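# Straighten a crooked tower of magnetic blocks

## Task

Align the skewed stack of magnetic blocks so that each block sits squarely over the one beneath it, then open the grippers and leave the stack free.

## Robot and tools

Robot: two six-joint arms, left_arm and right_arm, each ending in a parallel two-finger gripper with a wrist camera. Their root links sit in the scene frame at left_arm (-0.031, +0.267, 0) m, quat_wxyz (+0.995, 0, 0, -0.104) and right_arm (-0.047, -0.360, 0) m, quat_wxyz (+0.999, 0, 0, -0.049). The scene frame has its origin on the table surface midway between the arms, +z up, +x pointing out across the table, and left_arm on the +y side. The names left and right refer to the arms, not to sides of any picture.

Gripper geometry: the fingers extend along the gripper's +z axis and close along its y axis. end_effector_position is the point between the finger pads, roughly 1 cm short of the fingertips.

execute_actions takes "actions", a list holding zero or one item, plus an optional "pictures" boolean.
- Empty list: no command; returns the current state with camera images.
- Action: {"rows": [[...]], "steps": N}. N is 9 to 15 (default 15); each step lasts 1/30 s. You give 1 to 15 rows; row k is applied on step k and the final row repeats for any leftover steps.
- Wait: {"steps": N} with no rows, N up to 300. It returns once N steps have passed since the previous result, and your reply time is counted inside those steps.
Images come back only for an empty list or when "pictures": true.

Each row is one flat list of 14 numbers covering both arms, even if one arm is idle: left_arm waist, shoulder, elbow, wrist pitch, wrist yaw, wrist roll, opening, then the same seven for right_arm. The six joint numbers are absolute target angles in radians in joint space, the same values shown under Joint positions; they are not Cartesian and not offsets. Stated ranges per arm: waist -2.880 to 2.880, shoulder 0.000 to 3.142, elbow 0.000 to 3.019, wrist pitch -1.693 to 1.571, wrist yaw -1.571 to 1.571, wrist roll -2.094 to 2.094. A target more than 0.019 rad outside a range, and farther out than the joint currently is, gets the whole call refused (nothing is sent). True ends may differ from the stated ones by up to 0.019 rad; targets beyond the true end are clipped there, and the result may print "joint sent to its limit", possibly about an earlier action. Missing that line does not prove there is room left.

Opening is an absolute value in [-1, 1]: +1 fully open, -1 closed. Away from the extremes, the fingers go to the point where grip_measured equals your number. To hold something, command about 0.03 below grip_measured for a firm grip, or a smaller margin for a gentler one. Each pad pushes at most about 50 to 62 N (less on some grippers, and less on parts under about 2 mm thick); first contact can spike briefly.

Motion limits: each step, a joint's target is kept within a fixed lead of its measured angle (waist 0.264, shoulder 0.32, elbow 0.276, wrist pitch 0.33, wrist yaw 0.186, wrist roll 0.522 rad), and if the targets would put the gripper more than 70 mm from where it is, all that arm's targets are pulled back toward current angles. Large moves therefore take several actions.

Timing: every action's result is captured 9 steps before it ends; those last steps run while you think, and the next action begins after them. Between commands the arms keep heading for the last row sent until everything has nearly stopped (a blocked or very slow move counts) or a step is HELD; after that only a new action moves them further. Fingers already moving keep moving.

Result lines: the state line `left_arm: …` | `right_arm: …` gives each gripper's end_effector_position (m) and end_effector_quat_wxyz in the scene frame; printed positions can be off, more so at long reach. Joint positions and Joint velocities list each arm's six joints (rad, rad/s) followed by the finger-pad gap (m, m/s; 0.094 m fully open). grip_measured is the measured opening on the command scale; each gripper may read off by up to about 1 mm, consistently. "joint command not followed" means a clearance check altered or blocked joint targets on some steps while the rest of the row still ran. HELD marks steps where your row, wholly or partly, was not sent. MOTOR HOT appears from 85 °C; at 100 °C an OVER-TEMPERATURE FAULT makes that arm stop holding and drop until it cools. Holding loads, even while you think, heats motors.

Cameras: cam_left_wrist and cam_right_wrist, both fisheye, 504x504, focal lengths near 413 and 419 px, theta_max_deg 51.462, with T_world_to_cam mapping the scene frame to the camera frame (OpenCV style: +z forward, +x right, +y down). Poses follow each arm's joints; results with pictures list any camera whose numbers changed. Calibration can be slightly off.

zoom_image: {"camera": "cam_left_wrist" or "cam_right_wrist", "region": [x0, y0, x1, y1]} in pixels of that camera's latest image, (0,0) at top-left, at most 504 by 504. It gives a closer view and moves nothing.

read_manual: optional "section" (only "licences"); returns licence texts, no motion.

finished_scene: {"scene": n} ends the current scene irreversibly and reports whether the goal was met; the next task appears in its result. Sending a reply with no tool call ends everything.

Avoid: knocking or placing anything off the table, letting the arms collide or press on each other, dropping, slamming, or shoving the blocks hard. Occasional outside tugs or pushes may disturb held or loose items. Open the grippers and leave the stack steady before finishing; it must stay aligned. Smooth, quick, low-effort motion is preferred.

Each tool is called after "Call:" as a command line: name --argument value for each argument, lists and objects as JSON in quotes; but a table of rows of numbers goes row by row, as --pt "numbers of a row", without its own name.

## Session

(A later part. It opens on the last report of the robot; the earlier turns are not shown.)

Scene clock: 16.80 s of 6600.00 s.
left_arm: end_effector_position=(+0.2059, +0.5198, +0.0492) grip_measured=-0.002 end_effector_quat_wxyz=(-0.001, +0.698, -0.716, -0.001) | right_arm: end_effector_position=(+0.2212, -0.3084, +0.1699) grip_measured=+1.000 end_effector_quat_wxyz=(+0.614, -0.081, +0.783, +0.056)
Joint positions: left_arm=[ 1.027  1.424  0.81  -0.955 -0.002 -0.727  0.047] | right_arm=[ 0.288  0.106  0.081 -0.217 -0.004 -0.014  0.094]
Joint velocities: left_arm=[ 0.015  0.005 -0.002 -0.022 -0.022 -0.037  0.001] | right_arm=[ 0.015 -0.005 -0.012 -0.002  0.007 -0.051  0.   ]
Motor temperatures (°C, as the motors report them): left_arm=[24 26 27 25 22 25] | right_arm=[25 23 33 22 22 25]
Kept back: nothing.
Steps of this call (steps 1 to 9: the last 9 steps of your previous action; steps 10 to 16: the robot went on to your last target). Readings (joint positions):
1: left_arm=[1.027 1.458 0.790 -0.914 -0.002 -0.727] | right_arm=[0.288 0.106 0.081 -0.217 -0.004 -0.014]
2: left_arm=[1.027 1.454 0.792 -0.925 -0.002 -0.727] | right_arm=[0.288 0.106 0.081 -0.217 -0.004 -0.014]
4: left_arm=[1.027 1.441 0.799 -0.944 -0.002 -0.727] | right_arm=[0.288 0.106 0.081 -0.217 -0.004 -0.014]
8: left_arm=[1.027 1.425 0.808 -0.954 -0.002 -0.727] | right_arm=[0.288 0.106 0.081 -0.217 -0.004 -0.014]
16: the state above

Need +1.5 mm radial: elbow +0.003.

Call:
execute_actions --actions '[{"rows":[[1.037,1.41,0.859,-0.955,0,-0.735,-0.15, 0.3,0.1,0.1,-0.2,0,0,1],[1.037,1.41,0.859,-0.955,0,-0.735,-0.25, 0.3,0.1,0.1,-0.2,0,0,1],[1.037,1.41,0.859,-0.955,0,-0.735,-0.28, 0.3,0.1,0.1,-0.2,0,0,1],[1.037,1.41,0.859,-0.955,0,-0.735,-0.3, 0.3,0.1,0.1,-0.2,0,0,1],[1.037,1.41,0.859,-0.955,0,-0.735,-0.32, 0.3,0.1,0.1,-0.2,0,0,1],[1.037,1.41,0.859,-0.955,0,-0.735,-0.34, 0.3,0.1,0.1,-0.2,0,0,1],[1.037,1.41,0.859,-0.955,0,-0.735,-0.36, 0.3,0.1,0.1,-0.2,0,0,1],[1.037,1.41,0.859,-0.955,0,-0.735,-0.38, 0.3,0.1,0.1,-0.2,0,0,1],[1.037,1.41,0.859,-0.955,0,-0.735,-0.4, 0.3,0.1,0.1,-0.2,0,0,1],[1.037,1.41,0.859,-0.955,0,-0.735,-0.42, 0.3,0.1,0.1,-0.2,0,0,1],[1.037,1.41,0.859,-0.955,0,-0.735,-0.44, 0.3,0.1,0.1,-0.2,0,0,1],[1.037,1.41,0.859,-0.955,0,-0.735,-0.46, 0.3,0.1,0.1,-0.2,0,0,1],[1.037,1.41,0.859,-0.955,0,-0.735,-0.475, 0.3,0.1,0.1,-0.2,0,0,1]]}]'

Call:
execute_actions --actions '[{"steps":15}]' --pictures true

Call:
execute_actions --actions '[{"rows":[[1.037,1.41,0.859,-0.955,0,-0.735,0.4, 0.3,0.1,0.1,-0.2,0,0,1],[1.037,1.41,0.859,-0.955,0,-0.735,0.4, 0.3,0.1,0.1,-0.2,0,0,1],[1.037,1.41,0.859,-0.955,0,-0.735,0.4, 0.3,0.1,0.1,-0.2,0,0,1],[1.037,1.41,0.859,-0.955,0,-0.735,0.4, 0.3,0.1,0.1,-0.2,0,0,1],[1.037,1.41,0.859,-0.955,0,-0.735,0.4, 0.3,0.1,0.1,-0.2,0,0,1],[1.037,1.41,0.859,-0.955,0,0.85,0.4, 0.3,0.1,0.1,-0.2,0,0,1]]}]'

Call:
execute_actions --actions '[{"steps":31}]'

Call:
execute_actions --actions '[{"rows":[[1.037,1.41,0.859,-0.955,0,0.85,0.2, 0.3,0.1,0.1,-0.2,0,0,1],[1.037,1.41,0.859,-0.955,0,0.85,0.1, 0.3,0.1,0.1,-0.2,0,0,1],[1.037,1.41,0.859,-0.955,0,0.85,0.07, 0.3,0.1,0.1,-0.2,0,0,1],[1.037,1.41,0.859,-0.955,0,0.85,0.05, 0.3,0.1,0.1,-0.2,0,0,1],[1.037,1.41,0.859,-0.955,0,0.85,0.03, 0.3,0.1,0.1,-0.2,0,0,1],[1.037,1.41,0.859,-0.955,0,0.85,0.01, 0.3,0.1,0.1,-0.2,0,0,1],[1.037,1.41,0.859,-0.955,0,0.85,-0.01, 0.3,0.1,0.1,-0.2,0,0,1],[1.037,1.41,0.859,-0.955,0,0.85,-0.03, 0.3,0.1,0.1,-0.2,0,0,1],[1.037,1.41,0.859,-0.955,0,0.85,-0.05, 0.3,0.1,0.1,-0.2,0,0,1],[1.037,1.41,0.859,-0.955,0,0.85,-0.07, 0.3,0.1,0.1,-0.2,0,0,1],[1.037,1.41,0.859,-0.955,0,0.85,-0.09, 0.3,0.1,0.1,-0.2,0,0,1],[1.037,1.41,0.859,-0.955,0,0.85,-0.1, 0.3,0.1,0.1,-0.2,0,0,1]]}]'

Call:
execute_actions --actions '[{"steps":15}]' --pictures true

Scene clock: 18.17 s of 6600.00 s.
left_arm: end_effector_position=(+0.2059, +0.5198, +0.0492) grip_measured=-0.329 end_effector_quat_wxyz=(-0.001, +0.698, -0.716, -0.001) | right_arm: end_effector_position=(+0.2212, -0.3084, +0.1699) grip_measured=+1.000 end_effector_quat_wxyz=(+0.614, -0.081, +0.783, +0.056)
Joint positions: left_arm=[ 1.027  1.424  0.81  -0.955 -0.002 -0.727  0.032] | right_arm=[ 0.288  0.106  0.081 -0.217 -0.004 -0.014  0.094]
Joint velocities: left_arm=[-0.005 -0.015 -0.012  0.007  0.081 -0.051 -0.018] | right_arm=[-0.015  0.005 -0.017  0.002 -0.022 -0.007  0.   ]
Motor temperatures (°C, as the motors report them): left_arm=[24 26 27 25 22 25] | right_arm=[25 23 33 22 22 25]
Steps of this call (steps 1 to 15: the robot went on to your last target; steps 16 to 35: nothing new was sent; steps 36 to 41: the first 6 steps of this action). Readings (joint positions):
36: left_arm=[1.027 1.424 0.810 -0.955 -0.002 -0.727] | right_arm=[0.288 0.106 0.081 -0.217 -0.004 -0.014]
37: left_arm=[1.027 1.424 0.810 -0.955 -0.002 -0.727] | right_arm=[0.288 0.106 0.081 -0.217 -0.004 -0.014]
39: left_arm=[1.027 1.424 0.810 -0.955 -0.002 -0.727] | right_arm=[0.288 0.106 0.081 -0.217 -0.004 -0.014]
41: the state above

Scene clock: 18.67 s of 6600.00 s.
left_arm: end_effector_position=(+0.2065, +0.5197, +0.0495) grip_measured=-0.443 end_effector_quat_wxyz=(-0.001, +0.698, -0.716, +0.000) | right_arm: end_effector_position=(+0.2212, -0.3084, +0.1699) grip_measured=+1.000 end_effector_quat_wxyz=(+0.614, -0.081, +0.783, +0.056)
Joint positions: left_arm=[ 1.027  1.424  0.811 -0.955  0.001 -0.728  0.026] | right_arm=[ 0.288  0.106  0.081 -0.217 -0.004 -0.014  0.094]
Joint velocities: left_arm=[-0.015  0.005 -0.022 -0.022 -0.066  0.037  0.   ] | right_arm=[-0.015  0.005  0.002 -0.037 -0.037 -0.037  0.   ]
Motor temperatures (°C, as the motors report them): left_arm=[24 26 27 25 22 25] | right_arm=[25 23 33 22 22 25]
Kept back: nothing.
Steps of this call (steps 1 to 9: the last 9 steps of your previous action; steps 10 to 15: the robot went on to your last target). Readings (joint positions):
1: left_arm=[1.027 1.424 0.810 -0.955 -0.002 -0.727] | right_arm=[0.288 0.106 0.081 -0.217 -0.004 -0.014]
2: left_arm=[1.027 1.424 0.810 -0.955 -0.001 -0.727] | right_arm=[0.288 0.106 0.081 -0.217 -0.004 -0.014]
4: left_arm=[1.027 1.424 0.810 -0.955 0.000 -0.728] | right_arm=[0.288 0.106 0.081 -0.217 -0.004 -0.014]
8: left_arm=[1.027 1.424 0.811 -0.955 0.001 -0.728] | right_arm=[0.288 0.106 0.081 -0.217 -0.004 -0.014]
15: the state above
All arms were judged still, so your last target was given up. Only a new action makes them travel on or press farther. Fingers that are still opening or closing keep moving.
camera_calibration (this result's frames):
cam_left_wrist: T_world_to_cam=[[0.999947, -0.00728797, -0.00730802, -0.203139], [-0.00152202, -0.804463, 0.594001, 0.395807], [-0.0102081, -0.593958, -0.804431, 0.474752], [0, 0, 0, 1]] pos_world=[0.208577, 0.598915, 0.145311]
cam_right_wrist: T_world_to_cam=[[0.184413, -0.982346, 0.0314337, -0.353161], [-0.7519, -0.161604, -0.639164, 0.230436], [0.63296, 0.0942351, -0.768428, 0.144844], [0, 0, 0, 1]] pos_world=[0.146712, -0.323337, 0.269689]

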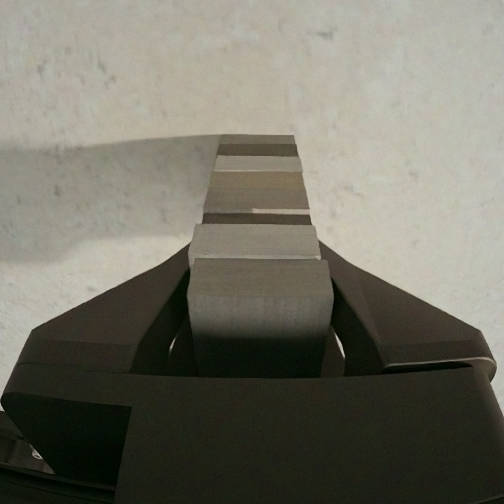

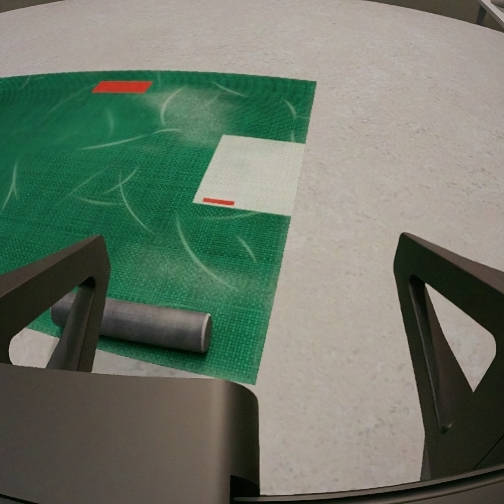

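Scene clock: 18.87 s of 6600.00 s.
left_arm: end_effector_position=(+0.2065, +0.5197, +0.0495) grip_measured=+0.396 end_effector_quat_wxyz=(-0.002, +0.669, -0.743, +0.000) | right_arm: end_effector_position=(+0.2212, -0.3084, +0.1699) grip_measured=+1.000 end_effector_quat_wxyz=(+0.614, -0.081, +0.783, +0.056)
Joint positions: left_arm=[ 1.027  1.424  0.811 -0.955  0.001 -0.648  0.066] | right_arm=[ 0.288  0.106  0.081 -0.217 -0.004 -0.014  0.094]
Joint velocities: left_arm=[ 0.015 -0.015  0.017 -0.007  0.037  2.982  0.001] | right_arm=[ 0.005  0.005 -0.007 -0.017 -0.051  0.051  0.   ]
Motor temperatures (°C, as the motors report them): left_arm=[24 26 27 25 22 25] | right_arm=[25 23 33 22 22 25]
Steps of this call (steps 1 to 6: the first 6 steps of this action). Readings (joint positions):
1: left_arm=[1.027 1.424 0.811 -0.955 0.001 -0.728] | right_arm=[0.288 0.106 0.081 -0.217 -0.004 -0.014]
2: left_arm=[1.027 1.424 0.811 -0.955 0.001 -0.728] | right_arm=[0.288 0.106 0.081 -0.217 -0.004 -0.014]
4: left_arm=[1.027 1.424 0.811 -0.955 0.001 -0.728] | right_arm=[0.288 0.106 0.081 -0.217 -0.004 -0.014]
6: the state above

Scene clock: 19.90 s of 6600.00 s.
left_arm: end_effector_position=(+0.2065, +0.5197, +0.0495) grip_measured=+0.398 end_effector_quat_wxyz=(+0.001, +0.010, +1.000, +0.001) | right_arm: end_effector_position=(+0.2212, -0.3084, +0.1699) grip_measured=+1.000 end_effector_quat_wxyz=(+0.614, -0.081, +0.783, +0.056)
Joint positions: left_arm=[ 1.027  1.424  0.811 -0.955  0.001  0.838  0.066] | right_arm=[ 0.288  0.106  0.081 -0.217 -0.004 -0.014  0.094]
Joint velocities: left_arm=[ 0.005 -0.005 -0.017  0.002 -0.066 -0.007  0.001] | right_arm=[-0.015 -0.005  0.002  0.002  0.022 -0.022  0.   ]
Motor temperatures (°C, as the motors report them): left_arm=[24 26 27 25 22 25] | right_arm=[25 23 33 22 22 25]
Kept back: nothing.
Steps of this call (steps 1 to 9: the last 9 steps of your previous action; steps 10 to 31: the robot went on to your last target). Readings (joint positions):
1: left_arm=[1.027 1.424 0.811 -0.955 0.001 -0.548] | right_arm=[0.288 0.106 0.081 -0.217 -0.004 -0.014]
2: left_arm=[1.027 1.424 0.811 -0.955 0.001 -0.449] | right_arm=[0.288 0.106 0.081 -0.217 -0.004 -0.014]
4: left_arm=[1.027 1.424 0.811 -0.955 0.001 -0.251] | right_arm=[0.288 0.106 0.081 -0.217 -0.004 -0.014]
8: left_arm=[1.027 1.424 0.811 -0.955 0.001 0.145] | right_arm=[0.288 0.106 0.081 -0.217 -0.004 -0.014]
31: the state above

Scene clock: 20.10 s of 6600.00 s.
left_arm: end_effector_position=(+0.2064, +0.5198, +0.0495) grip_measured=+0.022 end_effector_quat_wxyz=(+0.001, +0.012, +1.000, +0.001) | right_arm: end_effector_position=(+0.2212, -0.3084, +0.1699) grip_measured=+1.000 end_effector_quat_wxyz=(+0.614, -0.081, +0.783, +0.056)
Joint positions: left_arm=[ 1.027  1.424  0.811 -0.955  0.001  0.842  0.048] | right_arm=[ 0.288  0.106  0.081 -0.217 -0.004 -0.014  0.094]
Joint velocities: left_arm=[-0.015  0.005  0.017  0.002 -0.051 -0.051 -0.018] | right_arm=[-0.015 -0.015  0.007  0.002  0.066 -0.007  0.   ]
Motor temperatures (°C, as the motors report them): left_arm=[24 26 27 25 22 25] | right_arm=[25 23 33 22 22 25]
Steps of this call (steps 1 to 6: the first 6 steps of this action). Readings (joint positions):
1: left_arm=[1.027 1.424 0.811 -0.955 0.001 0.839] | right_arm=[0.288 0.106 0.081 -0.217 -0.004 -0.014]
2: left_arm=[1.027 1.424 0.811 -0.955 0.001 0.840] | right_arm=[0.288 0.106 0.081 -0.217 -0.004 -0.014]
4: left_arm=[1.027 1.424 0.811 -0.955 0.001 0.841] | right_arm=[0.288 0.106 0.081 -0.217 -0.004 -0.014]
6: the state above

Scene clock: 20.60 s of 6600.00 s.
left_arm: end_effector_position=(+0.2063, +0.5199, +0.0495) grip_measured=-0.065 end_effector_quat_wxyz=(+0.001, +0.012, +1.000, +0.001) | right_arm: end_effector_position=(+0.2212, -0.3084, +0.1699) grip_measured=+1.000 end_effector_quat_wxyz=(+0.614, -0.081, +0.783, +0.056)
Joint positions: left_arm=[ 1.027  1.424  0.811 -0.955 -0.001  0.842  0.044] | right_arm=[ 0.288  0.106  0.081 -0.217 -0.004 -0.014  0.094]
Joint velocities: left_arm=[-0.005 -0.005 -0.027 -0.017  0.066 -0.022 -0.001] | right_arm=[-0.005 -0.005 -0.007  0.022 -0.037 -0.007  0.   ]
Motor temperatures (°C, as the motors report them): left_arm=[24 26 28 25 22 25] | right_arm=[25 23 33 22 22 25]
Kept back: nothing.
Steps of this call (steps 1 to 9: the last 9 steps of your previous action; steps 10 to 15: the robot went on to your last target). Readings (joint positions):
1: left_arm=[1.027 1.424 0.811 -0.955 0.001 0.842] | right_arm=[0.288 0.106 0.081 -0.217 -0.004 -0.014]
2: left_arm=[1.027 1.424 0.811 -0.955 0.001 0.842] | right_arm=[0.288 0.106 0.081 -0.217 -0.004 -0.014]
4: left_arm=[1.027 1.424 0.811 -0.955 -0.001 0.842] | right_arm=[0.288 0.106 0.081 -0.217 -0.004 -0.014]
8: left_arm=[1.027 1.424 0.811 -0.955 -0.001 0.842] | right_arm=[0.288 0.106 0.081 -0.217 -0.004 -0.014]
15: the state above
All arms were judged still, so your last target was given up. Only a new action makes them travel on or press farther. Fingers that are still opening or closing keep moving.
camera_calibration (this result's frames):
cam_left_wrist: T_world_to_cam=[[-0.0066368, -0.999899, -0.0125382, 0.521057], [-0.804581, -0.00210601, 0.593839, 0.144463], [-0.593805, 0.0140292, -0.804486, 0.279146], [0, 0, 0, 1]] pos_world=[0.285449, 0.517392, 0.145315]
cam_right_wrist: T_world_to_cam=[[0.184413, -0.982346, 0.0314337, -0.353161], [-0.7519, -0.161604, -0.639164, 0.230436], [0.63296, 0.0942351, -0.768428, 0.144844], [0, 0, 0, 1]] pos_world=[0.146712, -0.323337, 0.269689]

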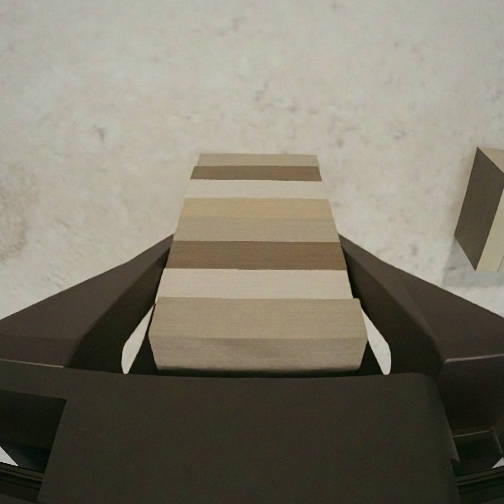

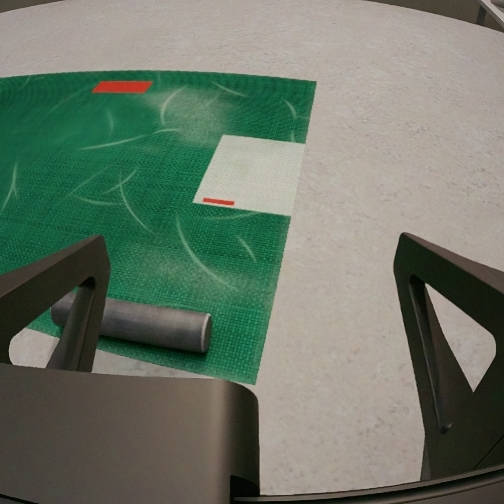

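Call:
execute_actions --actions '[{"rows":[[1.037,1.41,0.859,-0.955,0,0.85,0.4, 0.3,0.1,0.1,-0.2,0,0,1],[1.037,1.41,0.859,-0.955,0,0.85,0.4, 0.3,0.1,0.1,-0.2,0,0,1],[1.037,1.41,0.859,-0.955,0,0.85,0.4, 0.3,0.1,0.1,-0.2,0,0,1],[1.037,1.404,0.863,-0.97,0,0.85,0.4, 0.3,0.1,0.1,-0.2,0,0,1],[1.037,1.398,0.866,-0.982,0,-0.735,0.4, 0.3,0.1,0.1,-0.2,0,0,1],[1.037,1.393,0.869,-0.994,0,-0.735,0.4, 0.3,0.1,0.1,-0.2,0,0,1]]}]'

Call:
execute_actions --actions '[{"steps":28}]' --pictures true

Scene clock: 21.27 s of 6600.00 s.
left_arm: end_effector_position=(+0.2050, +0.5186, +0.0507) grip_measured=+0.397 end_effector_quat_wxyz=(-0.002, -0.077, +0.997, -0.002) | right_arm: end_effector_position=(+0.2212, -0.3084, +0.1699) grip_measured=+1.000 end_effector_quat_wxyz=(+0.614, -0.081, +0.783, +0.056)
Joint positions: left_arm=[ 1.027  1.423  0.813 -0.968 -0.001  0.663  0.066] | right_arm=[ 0.288  0.106  0.081 -0.217 -0.004 -0.014  0.094]
Joint velocities: left_arm=[-0.005 -0.024  0.037 -0.232 -0.022 -2.835  0.   ] | right_arm=[-0.024  0.005 -0.002  0.002 -0.022 -0.037  0.   ]
Motor temperatures (°C, as the motors report them): left_arm=[24 26 28 25 22 25] | right_arm=[25 23 34 22 22 25]
Steps of this call (steps 1 to 14: nothing new was sent; steps 15 to 20: the first 6 steps of this action). Readings (joint positions):
15: left_arm=[1.027 1.424 0.811 -0.955 -0.001 0.842] | right_arm=[0.288 0.106 0.081 -0.217 -0.004 -0.014]
16: left_arm=[1.027 1.424 0.811 -0.955 -0.001 0.842] | right_arm=[0.288 0.106 0.081 -0.217 -0.004 -0.014]
18: left_arm=[1.027 1.424 0.811 -0.956 -0.001 0.842] | right_arm=[0.288 0.106 0.081 -0.217 -0.004 -0.014]
20: the state above

Scene clock: 22.20 s of 6600.00 s.
left_arm: end_effector_position=(+0.2046, +0.5184, +0.0559) grip_measured=+0.398 end_effector_quat_wxyz=(+0.003, +0.696, -0.718, -0.000) | right_arm: end_effector_position=(+0.2212, -0.3084, +0.1699) grip_measured=+1.000 end_effector_quat_wxyz=(+0.614, -0.081, +0.783, +0.056)
Joint positions: left_arm=[ 1.028  1.412  0.82  -0.984 -0.001 -0.721  0.066] | right_arm=[ 0.288  0.106  0.081 -0.217 -0.004 -0.014  0.094]
Joint velocities: left_arm=[ 0.005 -0.005 -0.012 -0.017 -0.037  0.007 -0.001] | right_arm=[ 0.005 -0.015 -0.002  0.007 -0.037 -0.007  0.   ]
Motor temperatures (°C, as the motors report them): left_arm=[24 26 28 25 22 25] | right_arm=[25 23 34 22 22 25]
Kept back: nothing.
Steps of this call (steps 1 to 9: the last 9 steps of your previous action; steps 10 to 28: the robot went on to your last target). Readings (joint positions):
1: left_arm=[1.028 1.421 0.815 -0.975 -0.001 0.564] | right_arm=[0.288 0.106 0.081 -0.217 -0.004 -0.014]
2: left_arm=[1.028 1.419 0.816 -0.979 -0.001 0.465] | right_arm=[0.288 0.106 0.081 -0.217 -0.004 -0.014]
4: left_arm=[1.028 1.415 0.817 -0.983 -0.001 0.267] | right_arm=[0.288 0.106 0.081 -0.217 -0.004 -0.014]
8: left_arm=[1.028 1.412 0.820 -0.984 -0.001 -0.130] | right_arm=[0.288 0.106 0.081 -0.217 -0.004 -0.014]
28: the state above
camera_calibration (this result's frames):
cam_left_wrist: T_world_to_cam=[[0.999792, -0.0142181, -0.0146082, -0.197228], [-0.00264672, -0.801082, 0.598549, 0.389062], [-0.0202126, -0.598386, -0.800953, 0.483266], [0, 0, 0, 1]] pos_world=[0.207985, 0.598046, 0.151319]
cam_right_wrist: T_world_to_cam=[[0.184413, -0.982346, 0.0314337, -0.353161], [-0.7519, -0.161604, -0.639164, 0.230436], [0.63296, 0.0942351, -0.768428, 0.144844], [0, 0, 0, 1]] pos_world=[0.146712, -0.323337, 0.269689]

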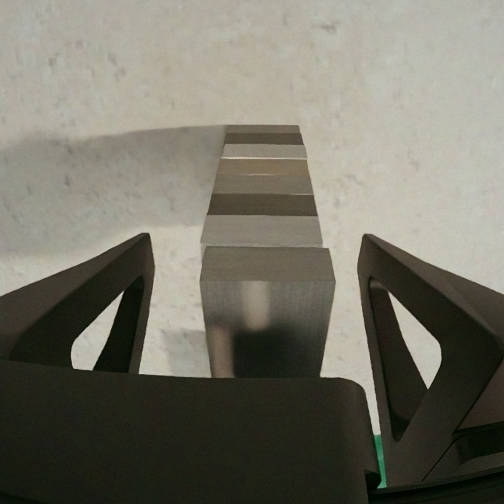

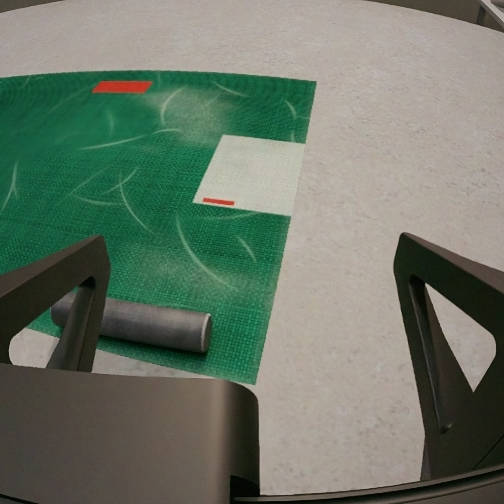

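Pitch +0.011 to recentre, squeeze, release.

Call:
execute_actions --actions '[{"rows":[[1.037,1.393,0.869,-0.961,0,-0.735,0.1, 0.3,0.1,0.1,-0.2,0,0,1],[1.037,1.393,0.869,-0.961,0,-0.735,-0.1, 0.3,0.1,0.1,-0.2,0,0,1],[1.037,1.393,0.869,-0.961,0,-0.735,-0.2, 0.3,0.1,0.1,-0.2,0,0,1],[1.037,1.393,0.869,-0.961,0,-0.735,-0.25, 0.3,0.1,0.1,-0.2,0,0,1],[1.037,1.393,0.869,-0.961,0,-0.735,-0.3, 0.3,0.1,0.1,-0.2,0,0,1],[1.037,1.393,0.869,-0.961,0,-0.735,-0.33, 0.3,0.1,0.1,-0.2,0,0,1],[1.037,1.393,0.869,-0.961,0,-0.735,-0.36, 0.3,0.1,0.1,-0.2,0,0,1],[1.037,1.393,0.869,-0.961,0,-0.735,-0.38, 0.3,0.1,0.1,-0.2,0,0,1],[1.037,1.393,0.869,-0.961,0,-0.735,-0.4, 0.3,0.1,0.1,-0.2,0,0,1],[1.037,1.393,0.869,-0.961,0,-0.735,-0.42, 0.3,0.1,0.1,-0.2,0,0,1],[1.037,1.393,0.869,-0.961,0,-0.735,-0.44, 0.3,0.1,0.1,-0.2,0,0,1],[1.037,1.393,0.869,-0.961,0,-0.735,-0.46, 0.3,0.1,0.1,-0.2,0,0,1],[1.037,1.393,0.869,-0.961,0,-0.735,-0.475, 0.3,0.1,0.1,-0.2,0,0,1]]}]'

Call:
execute_actions --actions '[{"rows":[[1.037,1.393,0.869,-0.961,0,-0.735,-0.475, 0.3,0.1,0.1,-0.2,0,0,1],[1.037,1.393,0.869,-0.961,0,-0.735,-0.475, 0.3,0.1,0.1,-0.2,0,0,1],[1.037,1.393,0.869,-0.961,0,-0.735,0.6, 0.3,0.1,0.1,-0.2,0,0,1],[1.037,1.393,0.869,-0.961,0,-0.735,0.6, 0.3,0.1,0.1,-0.2,0,0,1],[1.037,1.393,0.869,-0.961,0,-0.735,0.6, 0.3,0.1,0.1,-0.2,0,0,1],[1.037,1.393,0.869,-0.961,0,-0.735,0.6, 0.3,0.1,0.1,-0.2,0,0,1],[1.037,1.393,0.869,-0.961,0,-0.735,0.6, 0.3,0.1,0.1,-0.2,0,0,1],[1.037,1.393,0.869,-0.961,0,0.05,0.6, 0.3,0.1,0.1,-0.2,0,0,1]]}]'

Call:
execute_actions --actions '[{"steps":24}]' --pictures true

Call:
zoom_image --camera "cam_left_wrist" --region '[120, 90, 400, 370]'

Scene clock: 23.43 s of 6600.00 s.
left_arm: end_effector_position=(+0.2065, +0.5203, +0.0559) grip_measured=-0.312 end_effector_quat_wxyz=(-0.002, +0.698, -0.716, -0.000) | right_arm: end_effector_position=(+0.2212, -0.3084, +0.1699) grip_measured=+1.000 end_effector_quat_wxyz=(+0.614, -0.081, +0.783, +0.056)
Joint positions: left_arm=[ 1.028  1.412  0.82  -0.973 -0.001 -0.728  0.032] | right_arm=[ 0.288  0.106  0.081 -0.217 -0.004 -0.014  0.094]
Joint velocities: left_arm=[ 0.005 -0.005  0.017  0.032 -0.007  0.007 -0.033] | right_arm=[-0.005 -0.015 -0.007  0.002  0.022 -0.007  0.   ]
Motor temperatures (°C, as the motors report them): left_arm=[24 26 28 25 22 25] | right_arm=[25 23 34 22 22 25]
Steps of this call (steps 1 to 30: the robot went on to your last target; step 31: nothing new was sent; steps 32 to 37: the first 6 steps of this action). Readings (joint positions):
32: left_arm=[1.028 1.412 0.820 -0.983 -0.001 -0.727] | right_arm=[0.288 0.106 0.081 -0.217 -0.004 -0.014]
33: left_arm=[1.028 1.412 0.820 -0.979 -0.001 -0.727] | right_arm=[0.288 0.106 0.081 -0.217 -0.004 -0.014]
35: left_arm=[1.028 1.412 0.820 -0.974 -0.001 -0.728] | right_arm=[0.288 0.106 0.081 -0.217 -0.004 -0.014]
37: the state above

Scene clock: 23.93 s of 6600.00 s.
left_arm: end_effector_position=(+0.2067, +0.5205, +0.0559) grip_measured=+0.535 end_effector_quat_wxyz=(-0.003, +0.699, -0.716, -0.000) | right_arm: end_effector_position=(+0.2212, -0.3084, +0.1699) grip_measured=+1.000 end_effector_quat_wxyz=(+0.614, -0.081, +0.783, +0.056)
Joint positions: left_arm=[ 1.028  1.412  0.82  -0.972 -0.001 -0.728  0.072] | right_arm=[ 0.288  0.106  0.081 -0.217 -0.004 -0.014  0.094]
Joint velocities: left_arm=[-0.005  0.005  0.007  0.032  0.066 -0.066  0.125] | right_arm=[ 0.005 -0.024 -0.012  0.002  0.022 -0.081  0.   ]
Motor temperatures (°C, as the motors report them): left_arm=[24 26 28 25 22 25] | right_arm=[25 23 34 22 22 25]
Steps of this call (steps 1 to 9: the last 9 steps of your previous action; steps 10 to 15: the first 6 steps of this action). Readings (joint positions):
10: left_arm=[1.028 1.412 0.820 -0.972 -0.001 -0.728] | right_arm=[0.288 0.106 0.081 -0.217 -0.004 -0.014]
11: left_arm=[1.028 1.412 0.820 -0.972 -0.001 -0.728] | right_arm=[0.288 0.106 0.081 -0.217 -0.004 -0.014]
13: left_arm=[1.028 1.412 0.820 -0.972 -0.001 -0.728] | right_arm=[0.288 0.106 0.081 -0.217 -0.004 -0.014]
15: the state above

Scene clock: 24.73 s of 6600.00 s.
left_arm: end_effector_position=(+0.2067, +0.5205, +0.0559) grip_measured=+0.598 end_effector_quat_wxyz=(+0.003, -0.381, +0.925, +0.001) | right_arm: end_effector_position=(+0.2212, -0.3084, +0.1699) grip_measured=+1.000 end_effector_quat_wxyz=(+0.614, -0.081, +0.783, +0.056)
Joint positions: left_arm=[ 1.028  1.412  0.82  -0.972 -0.001  0.037  0.075] | right_arm=[ 0.288  0.106  0.081 -0.217 -0.004 -0.014  0.094]
Joint velocities: left_arm=[ 0.005 -0.015  0.002 -0.012 -0.022  0.051  0.001] | right_arm=[-0.005 -0.015 -0.002 -0.012 -0.007  0.051  0.   ]
Motor temperatures (°C, as the motors report them): left_arm=[24 26 28 25 22 25] | right_arm=[25 23 34 22 22 25]
Kept back: nothing.
Steps of this call (steps 1 to 9: the last 9 steps of your previous action; steps 10 to 24: the robot went on to your last target). Readings (joint positions):
1: left_arm=[1.028 1.412 0.820 -0.972 -0.001 -0.728] | right_arm=[0.288 0.106 0.081 -0.217 -0.004 -0.014]
2: left_arm=[1.028 1.412 0.820 -0.972 -0.001 -0.648] | right_arm=[0.288 0.106 0.081 -0.217 -0.004 -0.014]
4: left_arm=[1.028 1.412 0.820 -0.972 -0.001 -0.449] | right_arm=[0.288 0.106 0.081 -0.217 -0.004 -0.014]
8: left_arm=[1.028 1.412 0.820 -0.972 -0.001 -0.159] | right_arm=[0.288 0.106 0.081 -0.217 -0.004 -0.014]
24: the state above
camera_calibration (this result's frames):
cam_left_wrist: T_world_to_cam=[[0.716676, -0.697324, -0.0106642, 0.214643], [-0.558348, -0.582871, 0.590346, 0.392558], [-0.417879, -0.417133, -0.80708, 0.472806], [0, 0, 0, 1]] pos_world=[0.26293, 0.575709, 0.152136]
cam_right_wrist: T_world_to_cam=[[0.184413, -0.982346, 0.0314337, -0.353161], [-0.7519, -0.161604, -0.639164, 0.230436], [0.63296, 0.0942351, -0.768428, 0.144844], [0, 0, 0, 1]] pos_world=[0.146712, -0.323337, 0.269689]

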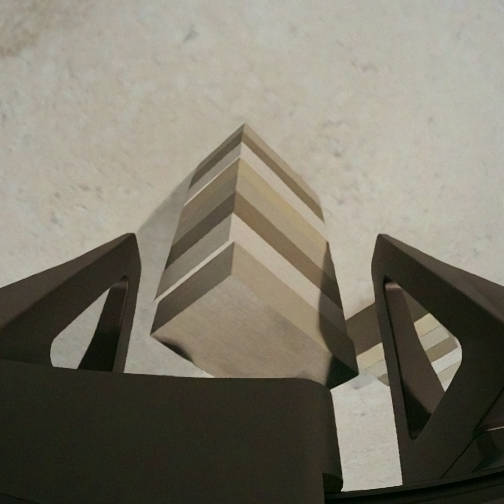

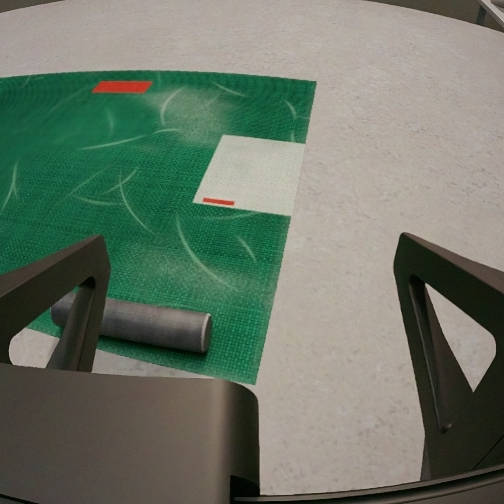

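Region (120, 90, 400, 370) of cam_left_wrist's 504x504 image, scaled by 1.800, with more detail than that image has.

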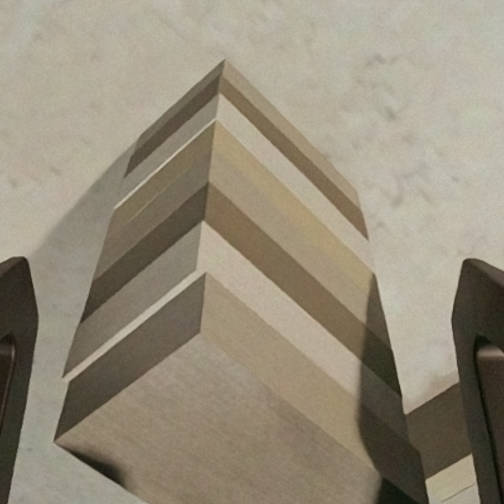

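One quick lengthwise squeeze for the top block, then lift.

Call:
execute_actions --actions '[{"rows":[[1.037,1.393,0.869,-0.961,0,0.85,0.4, 0.3,0.1,0.1,-0.2,0,0,1]]}]'

Call:
execute_actions --actions '[{"steps":16}]'

Call:
execute_actions --actions '[{"rows":[[1.037,1.393,0.869,-0.961,0,0.85,0.2, 0.3,0.1,0.1,-0.2,0,0,1],[1.037,1.393,0.869,-0.961,0,0.85,0.08, 0.3,0.1,0.1,-0.2,0,0,1],[1.037,1.393,0.869,-0.961,0,0.85,0.04, 0.3,0.1,0.1,-0.2,0,0,1],[1.037,1.393,0.869,-0.961,0,0.85,0.02, 0.3,0.1,0.1,-0.2,0,0,1],[1.037,1.393,0.869,-0.961,0,0.85,0.0, 0.3,0.1,0.1,-0.2,0,0,1],[1.037,1.393,0.869,-0.961,0,0.85,-0.02, 0.3,0.1,0.1,-0.2,0,0,1],[1.037,1.393,0.869,-0.961,0,0.85,-0.04, 0.3,0.1,0.1,-0.2,0,0,1],[1.037,1.393,0.869,-0.961,0,0.85,-0.06, 0.3,0.1,0.1,-0.2,0,0,1],[1.037,1.393,0.869,-0.961,0,0.85,-0.08, 0.3,0.1,0.1,-0.2,0,0,1],[1.037,1.393,0.869,-0.961,0,0.85,-0.1, 0.3,0.1,0.1,-0.2,0,0,1]]}]'

Call:
execute_actions --actions '[{"rows":[[1.037,1.393,0.869,-0.961,0,0.85,0.7, 0.3,0.1,0.1,-0.2,0,0,1],[1.037,1.393,0.869,-0.961,0,0.85,0.7, 0.3,0.1,0.1,-0.2,0,0,1],[1.037,1.393,0.869,-0.961,0,0.85,0.7, 0.3,0.1,0.1,-0.2,0,0,1],[1.037,1.393,0.869,-0.961,0,0.85,0.7, 0.3,0.1,0.1,-0.2,0,0,1],[1.037,1.37,0.89,-1.0,0,0.85,0.7, 0.3,0.1,0.1,-0.2,0,0,1],[1.037,1.35,0.91,-1.05,0,0.85,0.7, 0.3,0.1,0.1,-0.2,0,0,1],[1.037,1.33,0.935,-1.1,0,0.85,0.7, 0.3,0.1,0.1,-0.2,0,0,1]]}]'

Call:
execute_actions --actions '[{"steps":18}]' --pictures true

Scene clock: 25.93 s of 6600.00 s.
left_arm: end_effector_position=(+0.2066, +0.5206, +0.0559) grip_measured=+0.402 end_effector_quat_wxyz=(+0.002, -0.123, +0.992, +0.002) | right_arm: end_effector_position=(+0.2212, -0.3084, +0.1699) grip_measured=+1.000 end_effector_quat_wxyz=(+0.614, -0.081, +0.783, +0.056)
Joint positions: left_arm=[ 1.028  1.412  0.82  -0.972 -0.001  0.573  0.066] | right_arm=[ 0.288  0.106  0.081 -0.217 -0.004 -0.014  0.094]
Joint velocities: left_arm=[-0.015 -0.005  0.002 -0.012 -0.066  1.78   0.   ] | right_arm=[-0.005  0.005  0.007 -0.002 -0.022  0.007  0.   ]
Motor temperatures (°C, as the motors report them): left_arm=[24 26 29 25 22 25] | right_arm=[25 23 34 22 22 25]
Steps of this call (steps 1 to 30: the robot went on to your last target; steps 31 to 36: the first 6 steps of this action). Readings (joint positions):
31: left_arm=[1.028 1.412 0.820 -0.972 -0.001 0.122] | right_arm=[0.288 0.106 0.081 -0.217 -0.004 -0.014]
32: left_arm=[1.028 1.412 0.820 -0.972 -0.001 0.222] | right_arm=[0.288 0.106 0.081 -0.217 -0.004 -0.014]
34: left_arm=[1.028 1.412 0.820 -0.972 -0.001 0.420] | right_arm=[0.288 0.106 0.081 -0.217 -0.004 -0.014]
36: the state above

Scene clock: 26.47 s of 6600.00 s.
left_arm: end_effector_position=(+0.2066, +0.5206, +0.0559) grip_measured=+0.402 end_effector_quat_wxyz=(+0.002, +0.008, +1.000, +0.002) | right_arm: end_effector_position=(+0.2212, -0.3084, +0.1699) grip_measured=+1.000 end_effector_quat_wxyz=(+0.614, -0.081, +0.783, +0.056)
Joint positions: left_arm=[ 1.028  1.412  0.82  -0.972 -0.001  0.835  0.066] | right_arm=[ 0.288  0.106  0.081 -0.217 -0.004 -0.014  0.094]
Joint velocities: left_arm=[-0.005 -0.005  0.012 -0.012 -0.037  0.051 -0.001] | right_arm=[-0.005 -0.005 -0.002 -0.002  0.022  0.022  0.   ]
Motor temperatures (°C, as the motors report them): left_arm=[24 26 29 25 22 25] | right_arm=[25 23 34 22 22 25]
Kept back: nothing.
Steps of this call (steps 1 to 9: the last 9 steps of your previous action; steps 10 to 16: the robot went on to your last target). Readings (joint positions):
1: left_arm=[1.028 1.412 0.820 -0.972 -0.001 0.627] | right_arm=[0.288 0.106 0.081 -0.217 -0.004 -0.014]
2: left_arm=[1.028 1.412 0.820 -0.972 -0.001 0.671] | right_arm=[0.288 0.106 0.081 -0.217 -0.004 -0.014]
4: left_arm=[1.028 1.412 0.820 -0.972 -0.001 0.733] | right_arm=[0.288 0.106 0.081 -0.217 -0.004 -0.014]
8: left_arm=[1.028 1.412 0.820 -0.972 -0.001 0.798] | right_arm=[0.288 0.106 0.081 -0.217 -0.004 -0.014]
16: the state above

Scene clock: 26.67 s of 6600.00 s.
left_arm: end_effector_position=(+0.2066, +0.5206, +0.0559) grip_measured=-0.008 end_effector_quat_wxyz=(+0.002, +0.011, +1.000, +0.002) | right_arm: end_effector_position=(+0.2212, -0.3084, +0.1699) grip_measured=+1.000 end_effector_quat_wxyz=(+0.614, -0.081, +0.783, +0.056)
Joint positions: left_arm=[ 1.028  1.412  0.82  -0.972 -0.001  0.84   0.047] | right_arm=[ 0.288  0.106  0.081 -0.217 -0.004 -0.014  0.094]
Joint velocities: left_arm=[ 0.005 -0.015 -0.002 -0.002 -0.051 -0.037 -0.019] | right_arm=[ 0.005 -0.005  0.002 -0.012  0.022 -0.022  0.   ]
Motor temperatures (°C, as the motors report them): left_arm=[24 26 29 25 22 25] | right_arm=[25 23 34 22 22 25]
Steps of this call (steps 1 to 6: the first 6 steps of this action). Readings (joint positions):
1: left_arm=[1.028 1.412 0.820 -0.972 -0.001 0.837] | right_arm=[0.288 0.106 0.081 -0.217 -0.004 -0.014]
2: left_arm=[1.028 1.412 0.820 -0.972 -0.001 0.838] | right_arm=[0.288 0.106 0.081 -0.217 -0.004 -0.014]
4: left_arm=[1.028 1.412 0.820 -0.972 -0.001 0.839] | right_arm=[0.288 0.106 0.081 -0.217 -0.004 -0.014]
6: the state above

Scene clock: 27.17 s of 6600.00 s.
left_arm: end_effector_position=(+0.2061, +0.5196, +0.0597) grip_measured=+0.697 end_effector_quat_wxyz=(-0.000, +0.012, +1.000, -0.001) | right_arm: end_effector_position=(+0.2212, -0.3084, +0.1699) grip_measured=+1.000 end_effector_quat_wxyz=(+0.614, -0.081, +0.783, +0.056)
Joint positions: left_arm=[ 1.028  1.408  0.827 -0.992  0.001  0.842  0.08 ] | right_arm=[ 0.288  0.106  0.081 -0.217 -0.004 -0.014  0.094]
Joint velocities: left_arm=[-0.005 -0.112  0.198 -0.676 -0.022  0.066  0.002] | right_arm=[-0.005 -0.015 -0.002  0.002 -0.007  0.051  0.   ]
Motor temperatures (°C, as the motors report them): left_arm=[24 26 29 25 22 25] | right_arm=[25 23 34 22 22 25]
Steps of this call (steps 1 to 9: the last 9 steps of your previous action; steps 10 to 15: the first 6 steps of this action). Readings (joint positions):
10: left_arm=[1.028 1.412 0.820 -0.972 0.001 0.842] | right_arm=[0.288 0.106 0.081 -0.217 -0.004 -0.014]
11: left_arm=[1.028 1.412 0.820 -0.972 0.001 0.842] | right_arm=[0.288 0.106 0.081 -0.217 -0.004 -0.014]
13: left_arm=[1.028 1.412 0.820 -0.972 0.001 0.842] | right_arm=[0.288 0.106 0.081 -0.217 -0.004 -0.014]
15: the state above

Scene clock: 27.77 s of 6600.00 s.
left_arm: end_effector_position=(+0.2123, +0.5263, +0.1082) grip_measured=+0.698 end_effector_quat_wxyz=(+0.016, +0.012, +1.000, +0.016) | right_arm: end_effector_position=(+0.2212, -0.3084, +0.1699) grip_measured=+1.000 end_effector_quat_wxyz=(+0.614, -0.081, +0.783, +0.056)
Joint positions: left_arm=[ 1.028  1.331  0.897 -1.091  0.001  0.842  0.08 ] | right_arm=[ 0.288  0.106  0.081 -0.217 -0.004 -0.014  0.094]
Joint velocities: left_arm=[ 0.005 -0.005 -0.002  0.012 -0.022 -0.037  0.   ] | right_arm=[-0.005 -0.015  0.002  0.017 -0.022 -0.007  0.   ]
Motor temperatures (°C, as the motors report them): left_arm=[24 26 29 25 22 25] | right_arm=[25 23 35 22 22 25]
Kept back: nothing.
Steps of this call (steps 1 to 9: the last 9 steps of your previous action; steps 10 to 18: the robot went on to your last target). Readings (joint positions):
1: left_arm=[1.028 1.402 0.837 -1.022 0.001 0.842] | right_arm=[0.288 0.106 0.081 -0.217 -0.004 -0.014]
2: left_arm=[1.028 1.392 0.849 -1.051 0.001 0.842] | right_arm=[0.288 0.106 0.081 -0.217 -0.004 -0.014]
4: left_arm=[1.028 1.366 0.870 -1.079 0.001 0.842] | right_arm=[0.288 0.106 0.081 -0.217 -0.004 -0.014]
8: left_arm=[1.028 1.332 0.895 -1.088 0.001 0.842] | right_arm=[0.288 0.106 0.081 -0.217 -0.004 -0.014]
18: the state above
camera_calibration (this result's frames):
cam_left_wrist: T_world_to_cam=[[-0.00508822, -0.999091, -0.0423153, 0.530639], [-0.822208, -0.0199051, 0.568839, 0.130224], [-0.569164, 0.0376864, -0.82136, 0.314062], [0, 0, 0, 1]] pos_world=[0.288524, 0.520913, 0.206336]
cam_right_wrist: T_world_to_cam=[[0.184413, -0.982346, 0.0314337, -0.353161], [-0.7519, -0.161604, -0.639164, 0.230436], [0.63296, 0.0942351, -0.768428, 0.144844], [0, 0, 0, 1]] pos_world=[0.146712, -0.323337, 0.269689]

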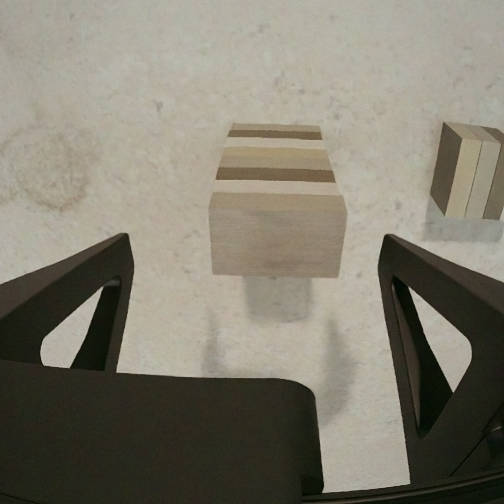

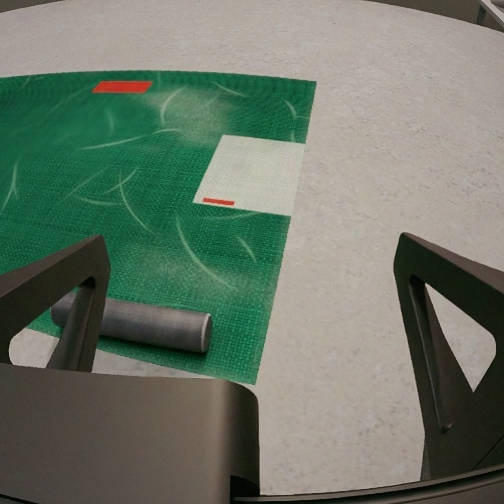

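Call:
finished_scene --scene 2

The scene is finished: the task was done.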